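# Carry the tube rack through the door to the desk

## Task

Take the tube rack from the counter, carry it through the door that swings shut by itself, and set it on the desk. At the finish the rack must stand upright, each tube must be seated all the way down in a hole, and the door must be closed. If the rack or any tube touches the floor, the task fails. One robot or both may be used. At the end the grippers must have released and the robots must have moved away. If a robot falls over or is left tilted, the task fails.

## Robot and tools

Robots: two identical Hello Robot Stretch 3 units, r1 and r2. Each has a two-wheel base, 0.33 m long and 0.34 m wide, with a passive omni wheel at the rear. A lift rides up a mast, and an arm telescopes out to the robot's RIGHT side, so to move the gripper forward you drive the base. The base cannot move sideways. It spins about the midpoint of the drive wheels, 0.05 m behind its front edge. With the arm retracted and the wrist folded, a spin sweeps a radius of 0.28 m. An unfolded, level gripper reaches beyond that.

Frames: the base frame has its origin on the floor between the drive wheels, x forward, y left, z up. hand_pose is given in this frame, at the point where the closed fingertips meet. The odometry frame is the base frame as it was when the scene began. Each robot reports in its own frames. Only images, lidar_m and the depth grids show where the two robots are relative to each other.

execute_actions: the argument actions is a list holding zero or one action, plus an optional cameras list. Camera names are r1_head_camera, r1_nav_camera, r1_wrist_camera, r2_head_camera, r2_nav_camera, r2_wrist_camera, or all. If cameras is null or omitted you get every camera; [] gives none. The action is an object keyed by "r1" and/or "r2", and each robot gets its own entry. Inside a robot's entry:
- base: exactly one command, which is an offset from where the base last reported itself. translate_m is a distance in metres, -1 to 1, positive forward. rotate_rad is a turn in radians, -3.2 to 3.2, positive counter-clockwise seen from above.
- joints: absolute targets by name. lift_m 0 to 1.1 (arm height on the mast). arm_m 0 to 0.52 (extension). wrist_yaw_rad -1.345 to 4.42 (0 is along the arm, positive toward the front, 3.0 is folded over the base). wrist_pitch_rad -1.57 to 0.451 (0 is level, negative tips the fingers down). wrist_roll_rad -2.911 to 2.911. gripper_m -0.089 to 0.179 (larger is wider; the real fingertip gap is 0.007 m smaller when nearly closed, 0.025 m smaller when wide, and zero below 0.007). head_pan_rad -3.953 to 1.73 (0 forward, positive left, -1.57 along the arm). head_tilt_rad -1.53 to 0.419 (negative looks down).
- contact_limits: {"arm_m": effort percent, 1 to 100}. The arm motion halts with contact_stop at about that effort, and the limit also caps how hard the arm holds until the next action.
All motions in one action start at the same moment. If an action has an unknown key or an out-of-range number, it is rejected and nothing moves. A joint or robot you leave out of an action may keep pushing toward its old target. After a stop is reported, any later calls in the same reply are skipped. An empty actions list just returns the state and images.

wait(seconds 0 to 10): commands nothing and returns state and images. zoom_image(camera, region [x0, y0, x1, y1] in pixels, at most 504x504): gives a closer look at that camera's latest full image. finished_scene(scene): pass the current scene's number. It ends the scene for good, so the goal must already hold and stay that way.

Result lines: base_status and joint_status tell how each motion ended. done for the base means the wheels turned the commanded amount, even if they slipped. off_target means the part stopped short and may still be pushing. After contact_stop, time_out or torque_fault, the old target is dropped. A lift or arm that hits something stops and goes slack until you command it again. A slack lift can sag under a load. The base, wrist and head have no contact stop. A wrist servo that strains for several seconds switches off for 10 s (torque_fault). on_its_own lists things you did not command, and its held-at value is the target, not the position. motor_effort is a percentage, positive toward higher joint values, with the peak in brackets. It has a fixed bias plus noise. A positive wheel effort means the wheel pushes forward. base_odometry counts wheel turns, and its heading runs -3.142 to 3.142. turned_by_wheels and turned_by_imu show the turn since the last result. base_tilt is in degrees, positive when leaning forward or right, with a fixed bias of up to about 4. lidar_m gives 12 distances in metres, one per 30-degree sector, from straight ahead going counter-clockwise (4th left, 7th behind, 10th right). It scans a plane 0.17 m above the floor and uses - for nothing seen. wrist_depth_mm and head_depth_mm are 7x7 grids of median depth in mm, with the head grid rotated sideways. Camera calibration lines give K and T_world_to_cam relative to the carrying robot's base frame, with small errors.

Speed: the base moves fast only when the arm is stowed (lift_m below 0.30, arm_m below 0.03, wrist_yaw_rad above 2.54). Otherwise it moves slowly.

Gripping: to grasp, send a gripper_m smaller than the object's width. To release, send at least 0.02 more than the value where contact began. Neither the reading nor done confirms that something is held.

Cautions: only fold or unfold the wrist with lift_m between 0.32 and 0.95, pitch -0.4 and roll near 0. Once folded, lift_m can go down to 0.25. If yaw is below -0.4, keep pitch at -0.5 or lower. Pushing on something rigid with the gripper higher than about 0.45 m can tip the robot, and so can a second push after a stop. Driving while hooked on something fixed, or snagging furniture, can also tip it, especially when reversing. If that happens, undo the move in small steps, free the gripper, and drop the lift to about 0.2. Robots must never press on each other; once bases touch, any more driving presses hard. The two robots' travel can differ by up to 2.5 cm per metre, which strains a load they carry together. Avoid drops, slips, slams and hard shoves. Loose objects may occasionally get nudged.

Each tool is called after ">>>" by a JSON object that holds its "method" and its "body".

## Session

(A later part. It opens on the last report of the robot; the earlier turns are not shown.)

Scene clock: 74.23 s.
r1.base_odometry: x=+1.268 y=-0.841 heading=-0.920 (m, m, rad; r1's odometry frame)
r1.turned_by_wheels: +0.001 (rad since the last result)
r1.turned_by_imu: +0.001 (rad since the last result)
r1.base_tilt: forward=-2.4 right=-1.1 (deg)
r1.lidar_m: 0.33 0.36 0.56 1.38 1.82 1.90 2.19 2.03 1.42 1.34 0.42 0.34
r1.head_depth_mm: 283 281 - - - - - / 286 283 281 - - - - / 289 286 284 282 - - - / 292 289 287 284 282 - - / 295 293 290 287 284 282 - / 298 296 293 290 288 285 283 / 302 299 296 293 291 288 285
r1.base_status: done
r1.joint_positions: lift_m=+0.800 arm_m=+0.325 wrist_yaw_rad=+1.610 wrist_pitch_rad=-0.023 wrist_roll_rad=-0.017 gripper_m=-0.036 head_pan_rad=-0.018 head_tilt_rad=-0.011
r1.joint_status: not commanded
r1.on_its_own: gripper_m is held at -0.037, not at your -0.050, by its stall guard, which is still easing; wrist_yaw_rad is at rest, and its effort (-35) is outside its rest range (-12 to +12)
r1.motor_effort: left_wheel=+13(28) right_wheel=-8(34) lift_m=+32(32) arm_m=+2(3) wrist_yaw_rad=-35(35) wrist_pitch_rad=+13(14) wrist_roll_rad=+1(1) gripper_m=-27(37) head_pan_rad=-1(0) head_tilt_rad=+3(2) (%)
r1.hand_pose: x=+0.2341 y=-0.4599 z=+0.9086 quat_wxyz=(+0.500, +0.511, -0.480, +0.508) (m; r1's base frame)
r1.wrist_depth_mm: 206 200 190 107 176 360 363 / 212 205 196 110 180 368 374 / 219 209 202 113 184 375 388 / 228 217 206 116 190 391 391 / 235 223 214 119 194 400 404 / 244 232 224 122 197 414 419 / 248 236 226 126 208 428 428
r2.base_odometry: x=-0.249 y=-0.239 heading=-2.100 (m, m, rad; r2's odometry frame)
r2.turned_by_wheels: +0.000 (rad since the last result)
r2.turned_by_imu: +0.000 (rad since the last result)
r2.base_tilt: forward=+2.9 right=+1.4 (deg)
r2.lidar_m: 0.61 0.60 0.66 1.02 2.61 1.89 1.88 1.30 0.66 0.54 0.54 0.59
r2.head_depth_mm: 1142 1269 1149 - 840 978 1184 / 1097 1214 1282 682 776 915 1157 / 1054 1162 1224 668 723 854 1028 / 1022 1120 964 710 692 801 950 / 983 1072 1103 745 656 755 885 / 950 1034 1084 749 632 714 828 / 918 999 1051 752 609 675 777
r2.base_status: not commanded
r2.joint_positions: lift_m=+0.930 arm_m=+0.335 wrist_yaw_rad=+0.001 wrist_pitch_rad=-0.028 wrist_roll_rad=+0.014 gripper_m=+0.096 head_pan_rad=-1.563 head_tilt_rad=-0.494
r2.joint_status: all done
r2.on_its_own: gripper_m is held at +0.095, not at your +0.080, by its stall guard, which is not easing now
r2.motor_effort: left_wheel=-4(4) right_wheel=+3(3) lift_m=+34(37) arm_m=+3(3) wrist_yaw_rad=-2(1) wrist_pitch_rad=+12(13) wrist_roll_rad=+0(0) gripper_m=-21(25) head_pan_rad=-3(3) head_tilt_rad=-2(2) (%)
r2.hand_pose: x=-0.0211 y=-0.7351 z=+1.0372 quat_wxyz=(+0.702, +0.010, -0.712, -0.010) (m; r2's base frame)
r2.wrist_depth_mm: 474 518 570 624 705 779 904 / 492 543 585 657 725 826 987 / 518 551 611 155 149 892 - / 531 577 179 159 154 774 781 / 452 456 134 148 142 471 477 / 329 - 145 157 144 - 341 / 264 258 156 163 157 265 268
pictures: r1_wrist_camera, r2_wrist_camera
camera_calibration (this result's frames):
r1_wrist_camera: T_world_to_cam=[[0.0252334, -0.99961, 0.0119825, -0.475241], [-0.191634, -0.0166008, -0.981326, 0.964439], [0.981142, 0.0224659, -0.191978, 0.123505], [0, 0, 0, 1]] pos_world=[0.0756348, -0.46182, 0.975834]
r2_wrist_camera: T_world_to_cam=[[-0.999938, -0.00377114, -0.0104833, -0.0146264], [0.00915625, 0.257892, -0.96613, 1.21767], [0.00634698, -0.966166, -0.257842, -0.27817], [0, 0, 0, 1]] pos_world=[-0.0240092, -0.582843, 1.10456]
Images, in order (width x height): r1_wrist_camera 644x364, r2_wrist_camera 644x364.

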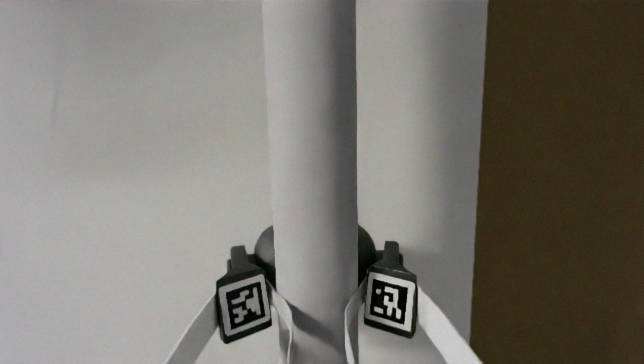

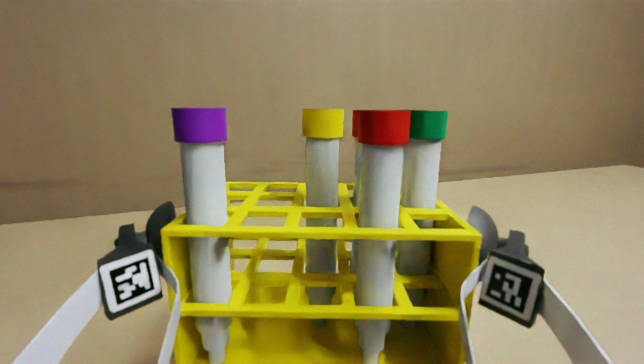

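>>> {"method": "execute_actions", "body": {"actions": [{"r1":{"base":{"rotate_rad":-0.2},"joints":{"arm_m":0.26}},"r2":{"joints":{"arm_m":0,"wrist_yaw_rad":1.57,"head_pan_rad":0}}}], "cameras": []}}

>>> {"method": "execute_actions", "body": {"actions": [{"r1":{"base":{"rotate_rad":-0.2},"joints":{"arm_m":0.22}},"r2":{"base":{"rotate_rad":1}}}], "cameras": []}}

>>> {"method": "execute_actions", "body": {"actions": [{"r1":{"base":{"rotate_rad":-0.2},"joints":{"arm_m":0.19}},"r2":{"base":{"rotate_rad":0.92}}}], "cameras": []}}

>>> {"method": "execute_actions", "body": {"actions": [{"r1":{"base":{"translate_m":-0.2}},"r2":{"base":{"translate_m":0.4}}}], "cameras": []}}

>>> {"method": "execute_actions", "body": {"actions": [{"r1":{"base":{"rotate_rad":-0.2},"joints":{"arm_m":0.145}},"r2":{"base":{"translate_m":0.3}}}], "cameras": []}}

>>> {"method": "execute_actions", "body": {"actions": [{"r1":{"base":{"rotate_rad":-0.2},"joints":{"arm_m":0.11}},"r2":{"base":{"translate_m":0.3}}}], "cameras": []}}

>>> {"method": "execute_actions", "body": {"actions": [{"r1":{"base":{"translate_m":-0.2}},"r2":{"base":{"translate_m":0.42}}}], "cameras": []}}

>>> {"method": "execute_actions", "body": {"actions": [{"r1":{"base":{"rotate_rad":-0.25},"joints":{"arm_m":0.06}},"r2":{"base":{"rotate_rad":1.57}}}], "cameras": []}}

>>> {"method": "execute_actions", "body": {"actions": [{"r1":{"base":{"translate_m":-0.18}},"r2":{"base":{"translate_m":0.6}}}], "cameras": ["r2_head_camera","r2_nav_camera"]}}

Scene clock: 106.37 s.
r1.base_odometry: x=+1.268 y=-0.841 heading=-1.120 (m, m, rad; r1's odometry frame)
r1.turned_by_wheels: -0.200 (rad since the last result)
r1.turned_by_imu: -0.194 (rad since the last result)
r1.base_tilt: forward=-2.3 right=-0.9 (deg)
r1.lidar_m: 0.28 0.30 0.42 0.88 1.93 1.91 2.20 2.20 1.55 1.35 0.39 0.29
r1.head_depth_mm: - - - - - - - / - - - - - - - / - - - - - - - / - - - - - - - / - - - - - - - / - - - - - - - / - - - - - - -
r1.base_status: done
r1.joint_positions: lift_m=+0.800 arm_m=+0.260 wrist_yaw_rad=+1.583 wrist_pitch_rad=-0.023 wrist_roll_rad=-0.017 gripper_m=-0.021 head_pan_rad=-0.018 head_tilt_rad=-0.011
r1.joint_status: all done
r1.on_its_own: gripper_m is held at -0.022, not at your -0.050, by its stall guard, which is not easing now
r1.motor_effort: left_wheel=+7(39) right_wheel=-5(36) lift_m=+32(32) arm_m=-3(6) wrist_yaw_rad=-2(47) wrist_pitch_rad=+13(13) wrist_roll_rad=+1(1) gripper_m=-20(24) head_pan_rad=+0(0) head_tilt_rad=+2(3) (%)
r1.hand_pose: x=+0.2342 y=-0.4022 z=+0.9086 quat_wxyz=(+0.507, +0.505, -0.487, +0.502) (m; r1's base frame)
r1.wrist_depth_mm: 186 185 184 107 181 511 560 / 192 189 190 110 187 522 566 / 195 196 193 113 192 529 599 / 203 201 199 116 197 555 618 / 207 205 205 119 200 576 643 / 213 211 211 122 205 609 647 / 219 216 217 126 215 619 671
r2.base_odometry: x=-0.249 y=-0.239 heading=-2.100 (m, m, rad; r2's odometry frame)
r2.turned_by_wheels: +0.000 (rad since the last result)
r2.turned_by_imu: +0.001 (rad since the last result)
r2.base_tilt: forward=+3.0 right=+1.2 (deg)
r2.lidar_m: 0.61 0.60 0.66 1.02 2.61 2.00 1.90 1.31 0.66 0.54 0.54 0.59
r2.head_depth_mm: 579 643 722 826 960 1055 289 / 555 613 685 778 895 990 1185 / 533 587 653 733 836 981 1164 / 513 561 623 695 790 915 1084 / 494 539 595 662 746 854 1003 / 477 519 569 632 707 803 931 / 460 499 546 603 671 759 872
r2.base_status: not commanded
r2.joint_positions: lift_m=+0.930 arm_m=+0.003 wrist_yaw_rad=+1.569 wrist_pitch_rad=-0.028 wrist_roll_rad=+0.014 gripper_m=+0.096 head_pan_rad=-0.007 head_tilt_rad=-0.494
r2.joint_status: all done
joint sent to its limit — the command would take r2.arm_m past its lower limit, so that joint was sent only as far as its limit.
r2.on_its_own: gripper_m is held at +0.095, not at your +0.080, by its stall guard, which is not easing now
r2.motor_effort: left_wheel=-4(4) right_wheel=+3(4) lift_m=+35(35) arm_m=-3(4) wrist_yaw_rad=+1(3) wrist_pitch_rad=+13(13) wrist_roll_rad=-1(0) gripper_m=-20(20) head_pan_rad=+2(32) head_tilt_rad=-1(2) (%)
r2.hand_pose: x=+0.2341 y=-0.1483 z=+1.0372 quat_wxyz=(+0.504, +0.510, -0.497, +0.489) (m; r2's base frame)
r2.wrist_depth_mm: 445 482 522 570 644 732 826 / 458 493 542 606 684 767 832 / 478 516 560 154 148 818 854 / 493 534 180 159 155 851 885 / 509 521 136 148 142 474 476 / 525 - 145 157 144 - 343 / 536 595 156 162 158 442 304
pictures: none
No camera images: the call's "cameras" was empty. Leave "cameras" out to get every camera's image.

Scene clock: 108.90 s.
r1.base_odometry: x=+1.268 y=-0.841 heading=-1.319 (m, m, rad; r1's odometry frame)
r1.turned_by_wheels: -0.200 (rad since the last result)
r1.turned_by_imu: -0.195 (rad since the last result)
r1.base_tilt: forward=-2.5 right=-1.0 (deg)
r1.lidar_m: 0.24 0.24 0.32 0.64 1.81 1.89 1.86 2.19 1.79 1.37 0.37 0.26
r1.head_depth_mm: - - - - - - - / - - - - - - - / - - - - - - - / - - - - - - - / - - - - - - - / - - - - - - - / - - - - - - -
r1.base_status: done
r1.joint_positions: lift_m=+0.800 arm_m=+0.220 wrist_yaw_rad=+1.594 wrist_pitch_rad=-0.022 wrist_roll_rad=-0.016 gripper_m=-0.021 head_pan_rad=-0.018 head_tilt_rad=-0.011
r1.joint_status: all done
r1.on_its_own: gripper_m is held at -0.022, not at your -0.050, by its stall guard, which is not easing now
r1.motor_effort: left_wheel=+8(33) right_wheel=-6(31) lift_m=+32(33) arm_m=-3(2) wrist_yaw_rad=-11(27) wrist_pitch_rad=+12(13) wrist_roll_rad=+1(1) gripper_m=-19(21) head_pan_rad=+0(1) head_tilt_rad=+2(2) (%)
r1.hand_pose: x=+0.2342 y=-0.3594 z=+0.9088 quat_wxyz=(+0.504, +0.507, -0.484, +0.504) (m; r1's base frame)
r1.wrist_depth_mm: 174 176 180 108 187 704 791 / 178 181 184 110 192 725 827 / 181 185 189 114 198 744 816 / 186 189 194 116 202 793 864 / 190 193 199 119 207 831 883 / 197 200 203 122 741 822 892 / 201 205 212 127 221 872 893
r2.base_odometry: x=-0.248 y=-0.239 heading=-1.100 (m, m, rad; r2's odometry frame)
r2.turned_by_wheels: +1.000 (rad since the last result)
r2.turned_by_imu: +0.998 (rad since the last result)
r2.base_tilt: forward=+2.8 right=+1.3 (deg)
r2.lidar_m: 0.65 0.96 2.60 2.02 1.99 1.46 0.69 0.54 0.54 0.58 0.61 0.61
r2.head_depth_mm: 487 526 572 628 696 742 289 / 514 561 613 677 759 830 1036 / 549 599 661 737 833 955 1122 / 586 644 715 804 919 1075 1195 / 629 698 782 888 1032 1225 1253 / 677 757 859 993 1168 1379 1252 / 736 831 955 1122 1353 1493 1249
r2.base_status: done
r2.joint_positions: lift_m=+0.930 arm_m=+0.003 wrist_yaw_rad=+1.569 wrist_pitch_rad=-0.028 wrist_roll_rad=+0.014 gripper_m=+0.096 head_pan_rad=-0.007 head_tilt_rad=-0.494
r2.joint_status: not commanded
r2.on_its_own: gripper_m is held at +0.095, not at your +0.080, by its stall guard, which is not easing now
r2.motor_effort: left_wheel=-4(9) right_wheel=+3(7) lift_m=+36(35) arm_m=-3(4) wrist_yaw_rad=+1(1) wrist_pitch_rad=+13(13) wrist_roll_rad=+0(0) gripper_m=-21(20) head_pan_rad=+2(2) head_tilt_rad=-2(2) (%)
r2.hand_pose: x=+0.2341 y=-0.1483 z=+1.0372 quat_wxyz=(+0.504, +0.510, -0.497, +0.489) (m; r2's base frame)
r2.wrist_depth_mm: - 858 648 526 432 374 325 / - 950 681 544 447 385 336 / - - 131 515 149 389 340 / - - 180 159 155 405 352 / - - 136 148 142 398 361 / - - 144 157 144 - 370 / - - 156 162 157 444 367
pictures: none
No camera images: the call's "cameras" was empty. Leave "cameras" out to get every camera's image.

Scene clock: 111.33 s.
r1.base_odometry: x=+1.268 y=-0.841 heading=-1.519 (m, m, rad; r1's odometry frame)
r1.turned_by_wheels: -0.200 (rad since the last result)
r1.turned_by_imu: -0.195 (rad since the last result)
r1.base_tilt: forward=-2.4 right=-1.1 (deg)
r1.lidar_m: 0.20 0.20 0.24 0.44 1.13 1.79 1.94 2.19 2.21 1.46 0.37 0.22
r1.head_depth_mm: - - - - - - - / - - - - - - - / - - - - - - - / - - - - - - - / - - - - - - - / - - - - - - - / - - - - - - -
r1.base_status: done
r1.joint_positions: lift_m=+0.800 arm_m=+0.190 wrist_yaw_rad=+1.617 wrist_pitch_rad=-0.022 wrist_roll_rad=-0.016 gripper_m=-0.021 head_pan_rad=-0.018 head_tilt_rad=-0.011
r1.joint_status: all done
r1.on_its_own: wrist_yaw_rad is held at +1.625, not at your +1.570, by its stall guard, which is not easing now; gripper_m is held at -0.022, not at your -0.050, by its stall guard, which is not easing now
r1.motor_effort: left_wheel=+9(31) right_wheel=-7(28) lift_m=+33(32) arm_m=-1(2) wrist_yaw_rad=+6(24) wrist_pitch_rad=+12(13) wrist_roll_rad=+1(1) gripper_m=-19(21) head_pan_rad=-1(1) head_tilt_rad=+3(2) (%)
r1.hand_pose: x=+0.2340 y=-0.3233 z=+0.9088 quat_wxyz=(+0.498, +0.513, -0.478, +0.510) (m; r1's base frame)
r1.wrist_depth_mm: 164 170 176 108 193 961 837 / 168 174 180 111 198 952 851 / 171 176 185 114 205 979 837 / 175 181 190 116 211 - 857 / 178 185 194 120 942 - 860 / 181 190 197 123 - - 895 / 186 195 208 127 229 - 870
r2.base_odometry: x=-0.248 y=-0.239 heading=-0.180 (m, m, rad; r2's odometry frame)
r2.turned_by_wheels: +0.920 (rad since the last result)
r2.turned_by_imu: +0.918 (rad since the last result)
r2.base_tilt: forward=+2.7 right=+1.3 (deg)
r2.lidar_m: 2.15 2.34 1.95 2.02 0.77 0.56 0.54 0.55 0.63 0.61 0.62 0.84
r2.head_depth_mm: 1584 1618 1647 1680 1674 1474 289 / 2118 2312 2374 2226 1835 1484 1202 / 2161 2366 2606 2415 1835 1484 1244 / 2156 2353 2638 2422 1851 1492 1248 / 2145 2346 2605 2446 1856 1499 1252 / 2122 2340 2590 2445 1855 1497 1255 / 2137 2317 2569 2468 1866 1509 1258
r2.base_status: done
r2.joint_positions: lift_m=+0.930 arm_m=+0.003 wrist_yaw_rad=+1.569 wrist_pitch_rad=-0.028 wrist_roll_rad=+0.014 gripper_m=+0.096 head_pan_rad=-0.007 head_tilt_rad=-0.494
r2.joint_status: not commanded
r2.on_its_own: gripper_m is held at +0.095, not at your +0.080, by its stall guard, which is not easing now
r2.motor_effort: left_wheel=-4(10) right_wheel=+3(9) lift_m=+35(36) arm_m=-3(3) wrist_yaw_rad=+1(0) wrist_pitch_rad=+13(13) wrist_roll_rad=+0(0) gripper_m=-20(19) head_pan_rad=+3(2) head_tilt_rad=-2(3) (%)
r2.hand_pose: x=+0.2341 y=-0.1483 z=+1.0372 quat_wxyz=(+0.504, +0.510, -0.497, +0.489) (m; r2's base frame)
r2.wrist_depth_mm: - - - - - 783 519 / - - - - - 786 520 / - - - - 150 772 525 / - - 179 160 156 773 527 / - - 135 148 142 674 524 / - - 145 157 144 - 525 / - - 156 163 157 758 493
pictures: none
No camera images: the call's "cameras" was empty. Leave "cameras" out to get every camera's image.

Scene clock: 116.43 s.
r1.base_odometry: x=+1.257 y=-0.642 heading=-1.519 (m, m, rad; r1's odometry frame)
r1.turned_by_wheels: +0.000 (rad since the last result)
r1.turned_by_imu: +0.001 (rad since the last result)
r1.base_tilt: forward=-2.4 right=-1.1 (deg)
r1.lidar_m: 0.27 0.28 0.38 0.74 1.56 1.67 1.51 2.04 2.06 1.59 0.38 0.28
r1.head_depth_mm: - - - - - - - / - - - - - - - / - - - - - - - / - - - - - - - / - - - - - - - / - - - - - - - / - - - - - - -
r1.base_status: done
r1.joint_positions: lift_m=+0.800 arm_m=+0.190 wrist_yaw_rad=+1.578 wrist_pitch_rad=-0.021 wrist_roll_rad=-0.016 gripper_m=-0.021 head_pan_rad=-0.018 head_tilt_rad=-0.011
r1.joint_status: not commanded
r1.on_its_own: gripper_m is held at -0.022, not at your -0.050, by its stall guard, which is not easing now
r1.motor_effort: left_wheel=+7(8) right_wheel=-5(17) lift_m=+32(32) arm_m=-1(1) wrist_yaw_rad=-4(30) wrist_pitch_rad=+12(12) wrist_roll_rad=+1(1) gripper_m=-20(22) head_pan_rad=+0(0) head_tilt_rad=+2(1) (%)
r1.hand_pose: x=+0.2343 y=-0.3334 z=+0.9090 quat_wxyz=(+0.508, +0.503, -0.488, +0.501) (m; r1's base frame)
r1.wrist_depth_mm: 182 183 182 108 183 - 898 / 185 187 187 110 188 - 922 / 192 191 191 113 193 - 931 / 196 196 196 116 198 - 920 / 201 201 202 120 203 - 961 / 206 206 208 123 210 - 957 / 213 213 216 127 216 - 978
r2.base_odometry: x=+0.145 y=-0.311 heading=-0.180 (m, m, rad; r2's odometry frame)
r2.turned_by_wheels: +0.000 (rad since the last result)
r2.turned_by_imu: +0.001 (rad since the last result)
r2.base_tilt: forward=+2.8 right=+1.3 (deg)
r2.lidar_m: 2.11 2.27 1.57 2.01 1.34 0.97 0.94 0.86 0.62 0.59 0.61 0.83
r2.head_depth_mm: 1560 1597 1623 1649 1665 1478 289 / 1828 1992 2175 2211 1839 1484 1203 / 1835 2009 2223 2355 1843 1488 1243 / 1820 1998 2208 2345 1852 1489 1247 / 1814 1998 2210 2357 1857 1494 1256 / 1815 1986 2202 2346 1862 1500 1255 / 1808 1967 2182 2353 1870 1503 1255
r2.base_status: done
r2.joint_positions: lift_m=+0.930 arm_m=+0.003 wrist_yaw_rad=+1.569 wrist_pitch_rad=-0.028 wrist_roll_rad=+0.014 gripper_m=+0.096 head_pan_rad=-0.007 head_tilt_rad=-0.494
r2.joint_status: not commanded
r2.on_its_own: gripper_m is held at +0.095, not at your +0.080, by its stall guard, which is not easing now
r2.motor_effort: left_wheel=-4(6) right_wheel=+3(8) lift_m=+36(36) arm_m=-3(3) wrist_yaw_rad=+0(1) wrist_pitch_rad=+13(13) wrist_roll_rad=+0(0) gripper_m=-21(20) head_pan_rad=+3(3) head_tilt_rad=-2(2) (%)
r2.hand_pose: x=+0.2341 y=-0.1483 z=+1.0372 quat_wxyz=(+0.504, +0.510, -0.497, +0.489) (m; r2's base frame)
r2.wrist_depth_mm: - - - - - 759 511 / - - - - - 758 512 / - - - - 149 757 504 / - - 179 159 156 753 513 / - - 136 147 142 657 506 / - - 145 157 145 - 512 / - - 156 162 157 738 478
pictures: none
No camera images: the call's "cameras" was empty. Leave "cameras" out to get every camera's image.

Scene clock: 120.60 s.
r1.base_odometry: x=+1.257 y=-0.642 heading=-1.718 (m, m, rad; r1's odometry frame)
r1.turned_by_wheels: -0.200 (rad since the last result)
r1.turned_by_imu: -0.195 (rad since the last result)
r1.base_tilt: forward=-2.6 right=-1.0 (deg)
r1.lidar_m: 0.23 0.23 0.29 0.61 1.06 1.65 1.86 1.38 2.03 1.77 0.38 0.25
r1.head_depth_mm: - - - - - - - / - - - - - - - / - - - - - - - / - - - - - - - / - - - - - - - / - - - - - - - / - - - - - - -
r1.base_status: done
r1.joint_positions: lift_m=+0.800 arm_m=+0.145 wrist_yaw_rad=+1.567 wrist_pitch_rad=-0.021 wrist_roll_rad=-0.016 gripper_m=-0.021 head_pan_rad=-0.018 head_tilt_rad=-0.011
r1.joint_status: all done
r1.on_its_own: gripper_m is held at -0.022, not at your -0.050, by its stall guard, which is not easing now
r1.motor_effort: left_wheel=+5(27) right_wheel=-6(25) lift_m=+32(32) arm_m=-4(4) wrist_yaw_rad=+4(25) wrist_pitch_rad=+12(12) wrist_roll_rad=+1(1) gripper_m=-20(21) head_pan_rad=+0(0) head_tilt_rad=+2(2) (%)
r1.hand_pose: x=+0.2343 y=-0.2913 z=+0.9089 quat_wxyz=(+0.511, +0.500, -0.491, +0.498) (m; r1's base frame)
r1.wrist_depth_mm: 166 171 177 107 191 - 934 / 169 174 181 110 197 - 922 / 173 178 185 114 202 - 907 / 177 183 190 116 207 - 972 / 181 188 194 119 213 - - / 186 193 197 122 - - - / 191 196 209 127 225 - -
r2.base_odometry: x=+0.440 y=-0.365 heading=-0.180 (m, m, rad; r2's odometry frame)
r2.turned_by_wheels: +0.000 (rad since the last result)
r2.turned_by_imu: +0.001 (rad since the last result)
r2.base_tilt: forward=+2.9 right=+1.3 (deg)
r2.lidar_m: 1.91 1.97 1.49 1.49 1.77 1.29 1.24 0.85 0.61 0.59 0.61 0.81
r2.head_depth_mm: 1536 1576 1605 1630 1657 1480 289 / 1584 1741 1928 2110 1839 1489 1200 / 1574 1725 1915 2134 1837 1478 1245 / 1570 1716 1904 2133 1852 1486 1248 / 1571 1723 1897 2131 1856 1499 1247 / 1568 1716 1896 2118 1861 1498 1253 / 1549 1705 1889 2113 1864 1502 1255
r2.base_status: done
r2.joint_positions: lift_m=+0.930 arm_m=+0.003 wrist_yaw_rad=+1.569 wrist_pitch_rad=-0.028 wrist_roll_rad=+0.014 gripper_m=+0.096 head_pan_rad=-0.007 head_tilt_rad=-0.494
r2.joint_status: not commanded
r2.on_its_own: gripper_m is held at +0.095, not at your +0.080, by its stall guard, which is not easing now
r2.motor_effort: left_wheel=-5(7) right_wheel=+3(7) lift_m=+35(35) arm_m=-4(3) wrist_yaw_rad=+0(1) wrist_pitch_rad=+13(13) wrist_roll_rad=+0(0) gripper_m=-20(21) head_pan_rad=+1(3) head_tilt_rad=-2(2) (%)
r2.hand_pose: x=+0.2341 y=-0.1483 z=+1.0372 quat_wxyz=(+0.504, +0.510, -0.497, +0.489) (m; r2's base frame)
r2.wrist_depth_mm: - - - - - 739 501 / - - - - - 747 497 / - - - 154 149 751 503 / - - 180 160 155 742 497 / - - 134 148 143 650 502 / - - 143 156 144 - 493 / - - 155 162 157 739 477
pictures: none
No camera images: the call's "cameras" was empty. Leave "cameras" out to get every camera's image.

Scene clock: 124.77 s.
r1.base_odometry: x=+1.257 y=-0.642 heading=-1.918 (m, m, rad; r1's odometry frame)
r1.turned_by_wheels: -0.200 (rad since the last result)
r1.turned_by_imu: -0.195 (rad since the last result)
r1.base_tilt: forward=-2.4 right=-0.9 (deg)
r1.lidar_m: 0.19 0.19 0.22 0.38 0.83 1.65 1.72 2.11 1.32 2.08 0.40 0.23
r1.head_depth_mm: - - - - - - - / - - - - - - - / - - - - - - - / - - - - - - - / - - - - - - - / - - - - - - - / - - - - - - -
r1.base_status: done
r1.joint_positions: lift_m=+0.800 arm_m=+0.110 wrist_yaw_rad=+1.563 wrist_pitch_rad=-0.021 wrist_roll_rad=-0.016 gripper_m=-0.021 head_pan_rad=-0.018 head_tilt_rad=-0.011
r1.joint_status: all done
r1.on_its_own: gripper_m is held at -0.022, not at your -0.050, by its stall guard, which is not easing now
r1.motor_effort: left_wheel=+4(18) right_wheel=-6(21) lift_m=+32(32) arm_m=-4(4) wrist_yaw_rad=+8(9) wrist_pitch_rad=+12(12) wrist_roll_rad=+1(1) gripper_m=-21(21) head_pan_rad=+0(0) head_tilt_rad=+3(2) (%)
r1.hand_pose: x=+0.2343 y=-0.2575 z=+0.9090 quat_wxyz=(+0.512, +0.499, -0.492, +0.497) (m; r1's base frame)
r1.wrist_depth_mm: 152 160 172 108 - - 982 / 156 164 177 111 - - 988 / 160 168 180 113 - - - / 163 172 185 116 - - - / 165 175 188 119 - - - / 169 179 189 122 - - - / 173 184 200 126 - - -
r2.base_odometry: x=+0.735 y=-0.419 heading=-0.181 (m, m, rad; r2's odometry frame)
r2.turned_by_wheels: +0.000 (rad since the last result)
r2.turned_by_imu: +0.001 (rad since the last result)
r2.base_tilt: forward=+3.0 right=+1.3 (deg)
r2.lidar_m: 1.61 1.66 1.44 1.43 2.11 1.60 1.54 0.85 0.61 0.58 0.60 0.80
r2.head_depth_mm: 1332 1438 1562 1612 1631 1475 289 / 1329 1460 1614 1809 1848 1487 1197 / 1319 1445 1615 1806 1836 1478 1245 / 1320 1452 1610 1797 1852 1490 1250 / 1316 1448 1594 1790 1856 1502 1248 / 1311 1439 1583 1769 1862 1498 1253 / 1304 1433 1590 1777 1860 1498 1259
r2.base_status: done
r2.joint_positions: lift_m=+0.930 arm_m=+0.003 wrist_yaw_rad=+1.569 wrist_pitch_rad=-0.028 wrist_roll_rad=+0.014 gripper_m=+0.096 head_pan_rad=-0.007 head_tilt_rad=-0.494
r2.joint_status: not commanded
r2.on_its_own: gripper_m is held at +0.095, not at your +0.080, by its stall guard, which is not easing now
r2.motor_effort: left_wheel=-4(7) right_wheel=+3(7) lift_m=+35(35) arm_m=-3(4) wrist_yaw_rad=+0(0) wrist_pitch_rad=+13(13) wrist_roll_rad=+0(0) gripper_m=-21(19) head_pan_rad=+2(3) head_tilt_rad=-2(2) (%)
r2.hand_pose: x=+0.2341 y=-0.1483 z=+1.0372 quat_wxyz=(+0.504, +0.510, -0.497, +0.489) (m; r2's base frame)
r2.wrist_depth_mm: - - - - - 727 493 / - - - - - 734 485 / - - - 158 149 721 487 / - - 180 158 154 723 487 / - - 135 148 142 637 493 / - - 145 157 145 - 494 / - - 155 162 156 723 461
pictures: none
No camera images: the call's "cameras" was empty. Leave "cameras" out to get every camera's image.

Scene clock: 130.13 s.
r1.base_odometry: x=+1.325 y=-0.454 heading=-1.918 (m, m, rad; r1's odometry frame)
r1.turned_by_wheels: +0.000 (rad since the last result)
r1.turned_by_imu: +0.002 (rad since the last result)
r1.base_tilt: forward=-2.5 right=-1.0 (deg)
r1.lidar_m: 0.25 0.26 0.34 0.70 0.98 1.48 1.54 2.01 1.94 1.27 0.38 0.27
r1.head_depth_mm: - - - - - - - / - - - - - - - / - - - - - - - / - - - - - - - / - - - - - - - / - - - - - - - / - - - - - - -
r1.base_status: done
r1.joint_positions: lift_m=+0.800 arm_m=+0.110 wrist_yaw_rad=+1.474 wrist_pitch_rad=-0.020 wrist_roll_rad=-0.016 gripper_m=-0.021 head_pan_rad=-0.018 head_tilt_rad=-0.011
r1.joint_status: not commanded
r1.on_its_own: wrist_yaw_rad is held at +1.498, not at your +1.570, by its stall guard, which is not easing now; gripper_m is held at -0.022, not at your -0.050, by its stall guard, which is not easing now; wrist_yaw_rad is at rest, and its effort (+20) is outside its rest range (-12 to +12)
r1.motor_effort: left_wheel=+2(5) right_wheel=-5(16) lift_m=+32(32) arm_m=-4(4) wrist_yaw_rad=+20(50) wrist_pitch_rad=+11(12) wrist_roll_rad=+1(1) gripper_m=-20(24) head_pan_rad=+0(0) head_tilt_rad=+2(2) (%)
r1.hand_pose: x=+0.2331 y=-0.2802 z=+0.9092 quat_wxyz=(+0.533, +0.477, -0.514, +0.474) (m; r1's base frame)
r1.wrist_depth_mm: 163 170 177 108 192 - - / 167 173 180 110 196 - - / 171 176 184 113 204 - - / 174 181 189 116 207 - - / 178 185 193 119 215 - - / 183 189 197 122 - - - / 187 195 206 126 226 - -
r2.base_odometry: x=+1.148 y=-0.494 heading=-0.181 (m, m, rad; r2's odometry frame)
r2.turned_by_wheels: +0.000 (rad since the last result)
r2.turned_by_imu: +0.001 (rad since the last result)
r2.base_tilt: forward=+2.8 right=+1.4 (deg)
r2.lidar_m: 1.19 1.23 1.65 1.21 1.87 2.02 1.96 0.83 0.60 0.57 0.59 0.79
r2.head_depth_mm: 976 1073 1189 1331 1491 1476 289 / 971 1066 1184 1326 1509 1488 1201 / 972 1064 1177 1324 1506 1491 1246 / 969 1059 1177 1316 1497 1487 1240 / 962 1057 1170 1312 1485 1494 1245 / 960 1052 1164 1306 1480 1500 1258 / 957 1050 1163 1299 1476 1502 1257
r2.base_status: done
r2.joint_positions: lift_m=+0.930 arm_m=+0.003 wrist_yaw_rad=+1.569 wrist_pitch_rad=-0.028 wrist_roll_rad=+0.014 gripper_m=+0.096 head_pan_rad=-0.007 head_tilt_rad=-0.494
r2.joint_status: not commanded
r2.on_its_own: gripper_m is held at +0.095, not at your +0.080, by its stall guard, which is not easing now
r2.motor_effort: left_wheel=-4(6) right_wheel=+3(8) lift_m=+35(35) arm_m=-3(4) wrist_yaw_rad=+1(0) wrist_pitch_rad=+13(13) wrist_roll_rad=+0(0) gripper_m=-20(19) head_pan_rad=+3(3) head_tilt_rad=-2(2) (%)
r2.hand_pose: x=+0.2341 y=-0.1483 z=+1.0372 quat_wxyz=(+0.504, +0.510, -0.497, +0.489) (m; r2's base frame)
r2.wrist_depth_mm: - - - - - 725 482 / - - - - - 732 482 / - - - 155 149 709 475 / - - 180 159 155 709 480 / - - 135 148 142 614 479 / - - 145 156 145 - 479 / - - 155 163 157 709 456
pictures: none
No camera images: the call's "cameras" was empty. Leave "cameras" out to get every camera's image.

Scene clock: 133.57 s.
r1.base_odometry: x=+1.325 y=-0.454 heading=-2.167 (m, m, rad; r1's odometry frame)
r1.turned_by_wheels: -0.250 (rad since the last result)
r1.turned_by_imu: -0.245 (rad since the last result)
r1.base_tilt: forward=-2.3 right=-0.9 (deg)
r1.lidar_m: 0.21 0.21 0.24 0.44 0.80 1.41 1.48 1.74 1.94 1.40 0.40 0.24
r1.head_depth_mm: - - - - - - - / - - - - - - - / - - - - - - - / - - - - - - - / - - - - - - - / - - - - - - - / - - - - - - -
r1.base_status: done
r1.joint_positions: lift_m=+0.800 arm_m=+0.060 wrist_yaw_rad=+1.448 wrist_pitch_rad=-0.020 wrist_roll_rad=-0.016 gripper_m=-0.021 head_pan_rad=-0.018 head_tilt_rad=-0.011
r1.joint_status: all done
r1.on_its_own: wrist_yaw_rad is held at +1.447, not at your +1.570, by its stall guard, which is not easing now; gripper_m is held at -0.022, not at your -0.050, by its stall guard, which is not easing now
r1.motor_effort: left_wheel=+3(15) right_wheel=-5(19) lift_m=+32(32) arm_m=-3(7) wrist_yaw_rad=-1(29) wrist_pitch_rad=+11(12) wrist_roll_rad=+1(1) gripper_m=-20(22) head_pan_rad=+0(0) head_tilt_rad=+2(2) (%)
r1.hand_pose: x=+0.2324 y=-0.2367 z=+0.9092 quat_wxyz=(+0.539, +0.470, -0.520, +0.467) (m; r1's base frame)
r1.wrist_depth_mm: 148 157 170 107 - - - / 150 161 175 110 - - - / 153 164 179 113 - - - / 155 166 182 117 - - - / 159 170 186 120 - - - / 162 173 188 122 - - - / 166 177 198 126 - - -
r2.base_odometry: x=+1.148 y=-0.494 heading=+1.389 (m, m, rad; r2's odometry frame)
r2.turned_by_wheels: +1.570 (rad since the last result)
r2.turned_by_imu: +1.567 (rad since the last result)
r2.base_tilt: forward=+2.8 right=+1.2 (deg)
r2.lidar_m: 1.18 1.41 2.03 1.95 0.83 0.60 0.57 0.59 0.79 1.19 1.23 1.65
r2.head_depth_mm: 1713 1874 2083 2283 1823 1476 289 / 1727 1874 2075 2236 1839 1482 1201 / 3456 3823 3541 2330 1842 1494 1247 / 3474 3817 3567 2434 1857 1494 1246 / 987 1098 1209 1372 1595 1499 1245 / 1022 1197 1487 1857 1795 1497 1251 / 1421 1735 1690 2193 1640 1495 1249
r2.base_status: done
r2.joint_positions: lift_m=+0.930 arm_m=+0.003 wrist_yaw_rad=+1.569 wrist_pitch_rad=-0.028 wrist_roll_rad=+0.014 gripper_m=+0.096 head_pan_rad=-0.007 head_tilt_rad=-0.494
r2.joint_status: not commanded
r2.on_its_own: gripper_m is held at +0.095, not at your +0.080, by its stall guard, which is not easing now
r2.motor_effort: left_wheel=-4(11) right_wheel=+3(9) lift_m=+35(35) arm_m=-4(3) wrist_yaw_rad=+0(0) wrist_pitch_rad=+13(13) wrist_roll_rad=+0(0) gripper_m=-21(19) head_pan_rad=+3(2) head_tilt_rad=-2(2) (%)
r2.hand_pose: x=+0.2341 y=-0.1483 z=+1.0372 quat_wxyz=(+0.504, +0.510, -0.497, +0.489) (m; r2's base frame)
r2.wrist_depth_mm: - - - - - - - / - - - - - - - / - - 131 159 149 - - / - - 179 158 156 - - / - - 135 148 142 - - / - - 144 156 144 - - / - - 156 163 156 - -
pictures: none
No camera images: the call's "cameras" was empty. Leave "cameras" out to get every camera's image.

Scene clock: 140.73 s.
r1.base_odometry: x=+1.426 y=-0.305 heading=-2.167 (m, m, rad; r1's odometry frame)
r1.turned_by_wheels: +0.000 (rad since the last result)
r1.turned_by_imu: +0.002 (rad since the last result)
r1.base_tilt: forward=-2.4 right=-1.0 (deg)
r1.lidar_m: 0.26 0.26 0.35 0.72 0.86 1.31 1.31 1.54 1.89 1.89 0.38 0.27
r1.head_depth_mm: - - - - - - - / - - - - - - - / - - - - - - - / - - - - - - - / - - - - - - - / - - - - - - - / - - - - - - -
r1.base_status: done
r1.joint_positions: lift_m=+0.800 arm_m=+0.060 wrist_yaw_rad=+1.381 wrist_pitch_rad=-0.020 wrist_roll_rad=-0.016 gripper_m=-0.021 head_pan_rad=-0.018 head_tilt_rad=-0.011
r1.joint_status: not commanded
r1.on_its_own: wrist_yaw_rad is held at +1.388, not at your +1.570, by its stall guard, which is not easing now; gripper_m is held at -0.022, not at your -0.050, by its stall guard, which is not easing now
r1.motor_effort: left_wheel=+4(5) right_wheel=-4(15) lift_m=+31(32) arm_m=-3(4) wrist_yaw_rad=+6(36) wrist_pitch_rad=+11(11) wrist_roll_rad=+1(1) gripper_m=-20(23) head_pan_rad=+0(1) head_tilt_rad=+2(2) (%)
r1.hand_pose: x=+0.2298 y=-0.2535 z=+0.9093 quat_wxyz=(+0.554, +0.452, -0.536, +0.449) (m; r1's base frame)
r1.wrist_depth_mm: 157 164 174 108 198 - - / 161 169 179 111 204 626 600 / 164 171 182 113 208 - - / 167 176 186 117 - - - / 171 179 190 120 - - - / 175 182 191 122 - - - / 179 187 204 126 - - -
r2.base_odometry: x=+1.257 y=+0.096 heading=+1.389 (m, m, rad; r2's odometry frame)
r2.turned_by_wheels: +0.000 (rad since the last result)
r2.turned_by_imu: +0.001 (rad since the last result)
r2.base_tilt: forward=+2.7 right=+1.2 (deg)
r2.lidar_m: 1.50 0.56 2.02 1.96 1.70 1.22 1.17 1.20 1.23 1.17 1.21 1.51
r2.head_depth_mm: 1206 1323 1470 1647 1768 1477 289 / 2942 2956 1584 1703 1777 1485 1201 / 2944 3258 3454 2427 1842 1482 1246 / 2966 3283 3434 2431 1841 1486 1245 / 2938 3270 3342 2444 1857 1486 1251 / 2970 3242 3421 2440 1857 1501 1254 / 2959 3223 3365 2449 1456 938 848
r2.base_status: done
r2.joint_positions: lift_m=+0.930 arm_m=+0.003 wrist_yaw_rad=+1.569 wrist_pitch_rad=-0.028 wrist_roll_rad=+0.014 gripper_m=+0.096 head_pan_rad=-0.007 head_tilt_rad=-0.494
r2.joint_status: not commanded
r2.on_its_own: gripper_m is held at +0.095, not at your +0.080, by its stall guard, which is not easing now
r2.motor_effort: left_wheel=-5(7) right_wheel=+3(9) lift_m=+36(35) arm_m=-4(3) wrist_yaw_rad=+1(0) wrist_pitch_rad=+13(12) wrist_roll_rad=+0(0) gripper_m=-21(21) head_pan_rad=+3(2) head_tilt_rad=-2(2) (%)
r2.hand_pose: x=+0.2341 y=-0.1483 z=+1.0372 quat_wxyz=(+0.504, +0.510, -0.497, +0.489) (m; r2's base frame)
r2.wrist_depth_mm: 574 - - - - - - / 543 - - - - - - / 535 - - - 149 - - / 520 - 179 158 155 - - / 505 719 136 148 142 - - / 476 - 145 157 144 - - / 546 848 155 162 157 - -
pictures: r2_head_camera (sideways: a quarter turn clockwise sets it upright), r2_nav_camera (sideways: a quarter turn counterclockwise sets it upright)
camera_calibration (this result's frames):
r2_head_camera: T_world_to_cam=[[-0.499898, 0.00656854, -0.866059, 1.15312], [0.00983908, 0.99995, 0.0019048, 0.00200826], [0.866028, -0.00756901, -0.499938, 0.600238], [0, 0, 0, 1]] pos_world=[0.0565996, -0.00503926, 1.29875]
r2_nav_camera: T_world_to_cam=[[0.459648, -0.0283193, 0.88765, -1.11159], [0.0224626, -0.998801, -0.0434972, 0.107528], [0.887817, 0.0399323, -0.458461, 0.544275], [0, 0, 0, 1]] pos_world=[0.025307, 0.0541852, 1.24091]
Images, in order (width x height): r2_head_camera 896x504, r2_nav_camera 672x504.

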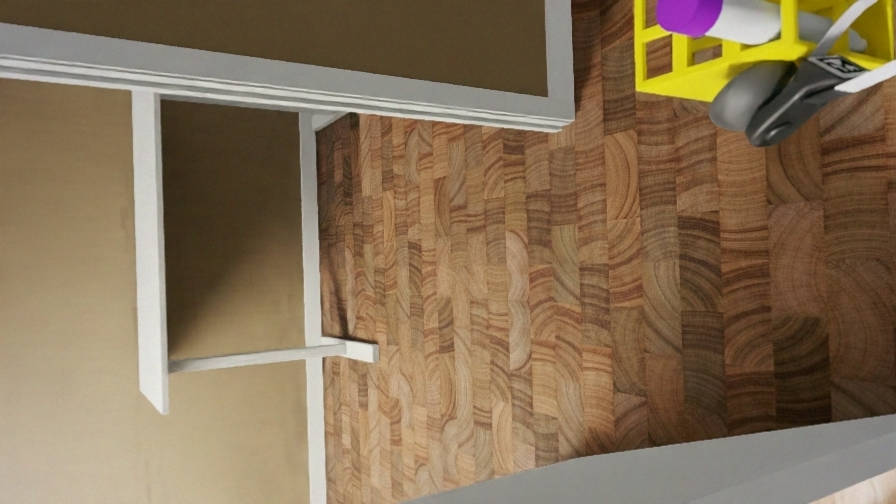

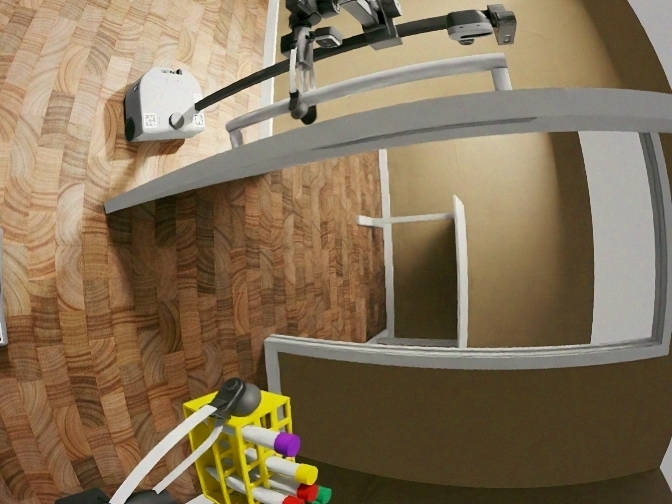

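Desk is high (~1.0).

>>> {"method": "execute_actions", "body": {"actions": [{"r1":{"base":{"translate_m":-0.12}},"r2":{"base":{"translate_m":1},"joints":{"lift_m":1.05}}}], "cameras": []}}

>>> {"method": "execute_actions", "body": {"actions": [{"r2":{"base":{"translate_m":0.95}}}], "cameras": []}}

>>> {"method": "execute_actions", "body": {"actions": [{"r1":{"joints":{"gripper_m":0.15}},"r2":{"base":{"translate_m":0.55},"joints":{"head_tilt_rad":-0.8}}}], "cameras": ["r2_head_camera","r1_nav_camera"]}}

Scene clock: 162.50 s.
r1.base_odometry: x=+1.494 y=-0.205 heading=-2.167 (m, m, rad; r1's odometry frame)
r1.turned_by_wheels: +0.000 (rad since the last result)
r1.turned_by_imu: +0.004 (rad since the last result)
r1.base_tilt: forward=-2.3 right=-1.0 (deg)
r1.lidar_m: 0.29 0.30 0.44 0.77 0.89 1.19 1.20 1.40 1.85 1.85 0.38 0.29
r1.head_depth_mm: - - - - - - - / - - - - - - - / - - - - - - - / - - - - - - - / - - - - - - - / - - - - - - - / - - - - - - -
r1.base_status: done
r1.joint_positions: lift_m=+0.800 arm_m=+0.060 wrist_yaw_rad=+1.409 wrist_pitch_rad=-0.020 wrist_roll_rad=-0.016 gripper_m=-0.021 head_pan_rad=-0.018 head_tilt_rad=-0.011
r1.joint_status: not commanded
r1.on_its_own: wrist_yaw_rad is held at +1.388, not at your +1.570, by its stall guard, which is not easing now; gripper_m is held at -0.022, not at your -0.050, by its stall guard, which is not easing now; wrist_yaw_rad is at rest, and its effort (-19) is outside its rest range (-12 to +12)
r1.motor_effort: left_wheel=+8(8) right_wheel=-7(15) lift_m=+32(32) arm_m=-1(3) wrist_yaw_rad=-19(19) wrist_pitch_rad=+11(11) wrist_roll_rad=+1(1) gripper_m=-21(21) head_pan_rad=+0(0) head_tilt_rad=+2(2) (%)
r1.hand_pose: x=+0.2310 y=-0.2462 z=+0.9094 quat_wxyz=(+0.548, +0.460, -0.529, +0.456) (m; r1's base frame)
r1.wrist_depth_mm: 171 175 179 108 188 - - / 177 179 183 110 192 - - / 179 183 189 114 198 - - / 184 188 193 117 204 - - / 189 193 198 119 210 - - / 192 198 199 123 - - - / 198 202 209 126 222 - -
r2.base_odometry: x=+1.438 y=+1.080 heading=+1.389 (m, m, rad; r2's odometry frame)
r2.turned_by_wheels: +0.000 (rad since the last result)
r2.turned_by_imu: +0.002 (rad since the last result)
r2.base_tilt: forward=+2.8 right=+1.3 (deg)
r2.lidar_m: 2.18 2.68 0.56 0.49 0.49 0.59 2.17 1.67 1.20 1.15 0.66 0.59
r2.head_depth_mm: 2160 2090 2597 2442 - 1438 1240 / 2179 2274 2607 2427 1770 1482 1236 / 2160 2282 2609 2440 1842 1483 1244 / 2158 2266 2596 2428 1846 1490 1245 / 2133 2261 2603 2460 1865 1498 1253 / 2124 2247 2536 2354 1864 1495 1251 / 2131 2300 2580 2452 1863 1502 1257
r2.base_status: done
r2.joint_positions: lift_m=+1.050 arm_m=+0.003 wrist_yaw_rad=+1.569 wrist_pitch_rad=-0.028 wrist_roll_rad=+0.014 gripper_m=+0.096 head_pan_rad=-0.007 head_tilt_rad=-0.494
r2.joint_status: all done
r2.on_its_own: gripper_m is held at +0.095, not at your +0.080, by its stall guard, which is not easing now
r2.motor_effort: left_wheel=-4(6) right_wheel=+3(7) lift_m=+35(36) arm_m=-3(3) wrist_yaw_rad=+1(1) wrist_pitch_rad=+13(13) wrist_roll_rad=+0(0) gripper_m=-20(21) head_pan_rad=+3(3) head_tilt_rad=-2(2) (%)
r2.hand_pose: x=+0.2341 y=-0.1483 z=+1.1570 quat_wxyz=(+0.505, +0.510, -0.496, +0.489) (m; r2's base frame)
r2.wrist_depth_mm: - - - - - 381 351 / - - - - - 382 367 / - - - 154 149 388 387 / - - 179 159 154 393 408 / - - 135 148 142 402 421 / - - 146 157 144 - 442 / - - 156 163 156 454 466
pictures: none
No camera images: the call's "cameras" was empty. Leave "cameras" out to get every camera's image.

Scene clock: 172.97 s.
r1.base_odometry: x=+1.494 y=-0.205 heading=-2.167 (m, m, rad; r1's odometry frame)
r1.turned_by_wheels: +0.000 (rad since the last result)
r1.turned_by_imu: +0.003 (rad since the last result)
r1.base_tilt: forward=-2.4 right=-0.9 (deg)
r1.lidar_m: 0.29 0.30 0.44 0.77 0.90 1.19 1.19 1.41 1.85 1.86 0.38 0.29
r1.head_depth_mm: - - - - - - - / - - - - - - - / - - - - - - - / - - - - - - - / - - - - - - - / - - - - - - - / - - - - - - -
r1.base_status: not commanded
r1.joint_positions: lift_m=+0.800 arm_m=+0.060 wrist_yaw_rad=+1.409 wrist_pitch_rad=-0.020 wrist_roll_rad=-0.016 gripper_m=-0.021 head_pan_rad=-0.018 head_tilt_rad=-0.011
r1.joint_status: not commanded
r1.on_its_own: wrist_yaw_rad is held at +1.388, not at your +1.570, by its stall guard, which is not easing now; gripper_m is held at -0.022, not at your -0.050, by its stall guard, which is not easing now; wrist_yaw_rad is at rest, and its effort (-19) is outside its rest range (-12 to +12)
r1.motor_effort: left_wheel=+9(9) right_wheel=-8(8) lift_m=+32(32) arm_m=-1(1) wrist_yaw_rad=-19(19) wrist_pitch_rad=+11(11) wrist_roll_rad=+1(1) gripper_m=-21(21) head_pan_rad=-1(0) head_tilt_rad=+2(2) (%)
r1.hand_pose: x=+0.2310 y=-0.2462 z=+0.9094 quat_wxyz=(+0.548, +0.460, -0.529, +0.456) (m; r1's base frame)
r1.wrist_depth_mm: 171 175 179 107 189 - - / 176 179 183 110 193 - - / 179 182 188 114 197 - - / 184 188 193 117 204 - - / 188 191 197 119 210 - - / 194 199 201 122 - - - / 197 201 210 126 223 - -
r2.base_odometry: x=+1.610 y=+2.014 heading=+1.389 (m, m, rad; r2's odometry frame)
r2.turned_by_wheels: +0.000 (rad since the last result)
r2.turned_by_imu: +0.002 (rad since the last result)
r2.base_tilt: forward=+2.8 right=+1.3 (deg)
r2.lidar_m: 1.65 1.27 2.28 1.61 0.79 0.83 1.52 0.52 0.51 1.13 1.16 1.43
r2.head_depth_mm: 1372 1464 1033 1800 - 1438 1240 / 1365 1460 1038 1856 1780 1478 1246 / 1360 1468 1048 1851 1851 1490 1240 / 1354 1471 984 1840 1841 1484 1248 / 1349 1463 989 1836 1847 1493 1252 / 1345 1466 992 1833 1845 1499 1251 / 1345 1452 999 1737 1691 1477 1257
r2.base_status: done
r2.joint_positions: lift_m=+1.050 arm_m=+0.003 wrist_yaw_rad=+1.569 wrist_pitch_rad=-0.028 wrist_roll_rad=+0.014 gripper_m=+0.096 head_pan_rad=-0.007 head_tilt_rad=-0.494
r2.joint_status: not commanded
r2.on_its_own: gripper_m is held at +0.095, not at your +0.080, by its stall guard, which is not easing now
r2.motor_effort: left_wheel=-5(6) right_wheel=+3(8) lift_m=+35(35) arm_m=-3(3) wrist_yaw_rad=+1(0) wrist_pitch_rad=+13(13) wrist_roll_rad=+0(0) gripper_m=-20(21) head_pan_rad=+1(3) head_tilt_rad=-2(2) (%)
r2.hand_pose: x=+0.2341 y=-0.1483 z=+1.1570 quat_wxyz=(+0.505, +0.510, -0.496, +0.489) (m; r2's base frame)
r2.wrist_depth_mm: - - - - - - - / - - - - - - - / - - - 157 149 - - / - - 179 158 153 - - / - 826 135 148 142 - - / - - 146 157 144 - - / - - 156 163 157 - -
pictures: none
No camera images: the call's "cameras" was empty. Leave "cameras" out to get every camera's image.

Scene clock: 179.43 s.
r1.base_odometry: x=+1.494 y=-0.205 heading=-2.167 (m, m, rad; r1's odometry frame)
r1.turned_by_wheels: +0.000 (rad since the last result)
r1.turned_by_imu: +0.001 (rad since the last result)
r1.base_tilt: forward=-2.4 right=-1.0 (deg)
r1.lidar_m: 1.50 0.88 0.76 0.77 0.89 1.19 1.20 1.40 1.85 1.86 2.16 1.92
r1.head_depth_mm: 1711 1827 1809 1803 1771 1773 1757 / 1710 1876 1863 1852 1814 1819 1819 / 1696 1942 1912 1881 1889 1878 1853 / 1679 1999 1967 1923 1953 1898 1930 / 1667 2045 1997 2005 1970 1970 1965 / 1619 1781 1746 1718 1665 1630 1603 / 1426 1394 1388 1363 1338 1321 1265
r1.base_status: not commanded
r1.joint_positions: lift_m=+0.800 arm_m=+0.060 wrist_yaw_rad=+1.390 wrist_pitch_rad=-0.020 wrist_roll_rad=-0.016 gripper_m=+0.150 head_pan_rad=-0.018 head_tilt_rad=-0.011
r1.joint_status: all done
r1.on_its_own: wrist_yaw_rad is held at +1.388, not at your +1.570, by its stall guard, which is not easing now
r1.motor_effort: left_wheel=+3(8) right_wheel=-2(8) lift_m=+32(32) arm_m=-1(1) wrist_yaw_rad=-2(19) wrist_pitch_rad=+11(11) wrist_roll_rad=+1(1) gripper_m=+1(80) head_pan_rad=+0(0) head_tilt_rad=+2(2) (%)
r1.hand_pose: x=+0.2302 y=-0.2511 z=+0.9094 quat_wxyz=(+0.552, +0.455, -0.534, +0.451) (m; r1's base frame)
r1.wrist_depth_mm: - - - - - - - / - - - - - - - / - - - - - - - / - - - - - - - / - - - - - - - / - - - - - - - / - - - - - - -
r2.base_odometry: x=+1.710 y=+2.555 heading=+1.389 (m, m, rad; r2's odometry frame)
r2.turned_by_wheels: +0.000 (rad since the last result)
r2.turned_by_imu: +0.001 (rad since the last result)
r2.base_tilt: forward=+2.8 right=+1.4 (deg)
r2.lidar_m: 1.10 0.78 1.53 2.65 1.35 1.04 0.99 0.97 1.16 1.11 0.99 1.03
r2.head_depth_mm: 896 708 - 435 1436 1247 1107 / 896 683 555 445 1432 1251 1115 / 894 685 541 447 1444 1252 1114 / 898 689 543 447 1444 1253 1110 / 901 691 544 449 1418 1264 1114 / 900 695 546 451 1421 1261 1118 / 896 698 548 451 1394 1251 1121
r2.base_status: done
r2.joint_positions: lift_m=+1.050 arm_m=+0.003 wrist_yaw_rad=+1.569 wrist_pitch_rad=-0.028 wrist_roll_rad=+0.014 gripper_m=+0.096 head_pan_rad=-0.007 head_tilt_rad=-0.790
r2.joint_status: all done
r2.on_its_own: gripper_m is held at +0.095, not at your +0.080, by its stall guard, which is not easing now
r2.motor_effort: left_wheel=-5(6) right_wheel=+4(8) lift_m=+35(36) arm_m=-3(3) wrist_yaw_rad=+1(0) wrist_pitch_rad=+13(13) wrist_roll_rad=+0(0) gripper_m=-21(21) head_pan_rad=+3(2) head_tilt_rad=-3(18) (%)
r2.hand_pose: x=+0.2341 y=-0.1483 z=+1.1570 quat_wxyz=(+0.505, +0.510, -0.496, +0.489) (m; r2's base frame)
r2.wrist_depth_mm: 927 960 949 961 952 957 975 / 966 995 988 - - - - / - - - 157 149 - - / - - 180 158 155 - - / 657 641 136 148 142 672 676 / 474 - 145 157 145 - 484 / 368 374 156 163 157 377 381
pictures: r1_nav_camera (sideways: a quarter turn counterclockwise sets it upright), r2_head_camera (sideways: a quarter turn clockwise sets it upright)
camera_calibration (this result's frames):
r1_nav_camera: T_world_to_cam=[[0.00564548, 0.00185647, 0.999982, -1.2644], [0.00498911, -0.999986, 0.00182831, 0.0500343], [0.999972, 0.0049787, -0.00565466, -0.0440186], [0, 0, 0, 1]] pos_world=[0.0509059, 0.0526, 1.26404]
r2_head_camera: T_world_to_cam=[[-0.730706, 0.0080898, -0.682644, 0.915442], [0.0101237, 0.999948, 0.00101365, 0.00316727], [0.682617, -0.00617018, -0.73075, 0.901611], [0, 0, 0, 1]] pos_world=[0.0534319, -0.00500975, 1.28377]
Images, in order (width x height): r1_nav_camera 672x504, r2_head_camera 896x504.

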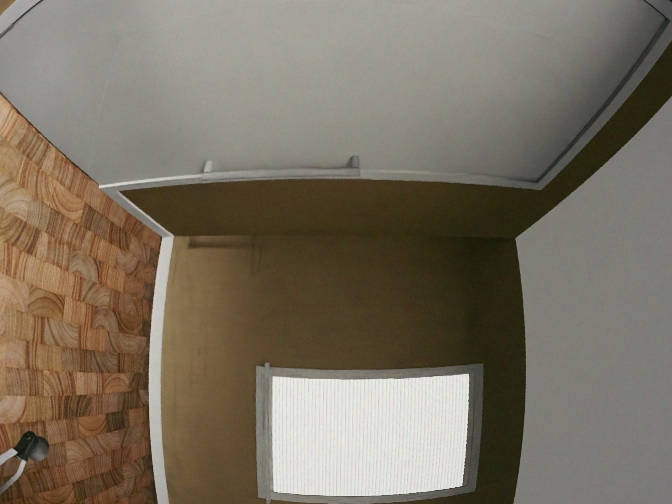

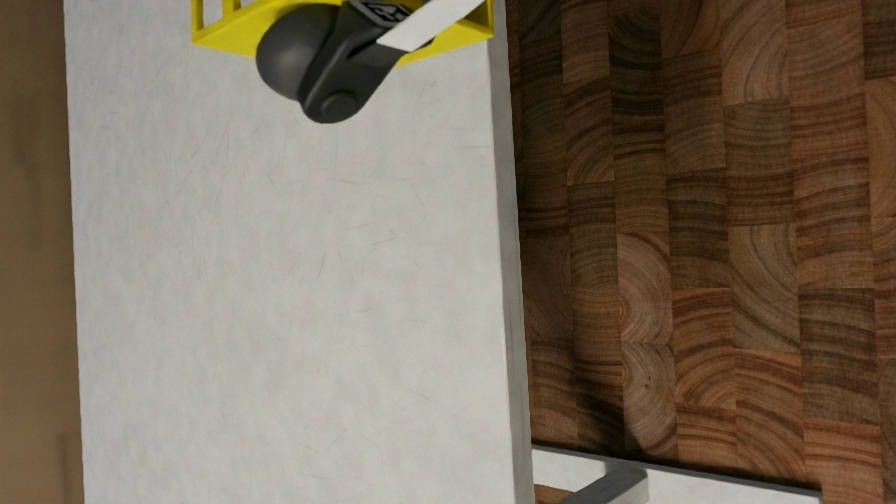

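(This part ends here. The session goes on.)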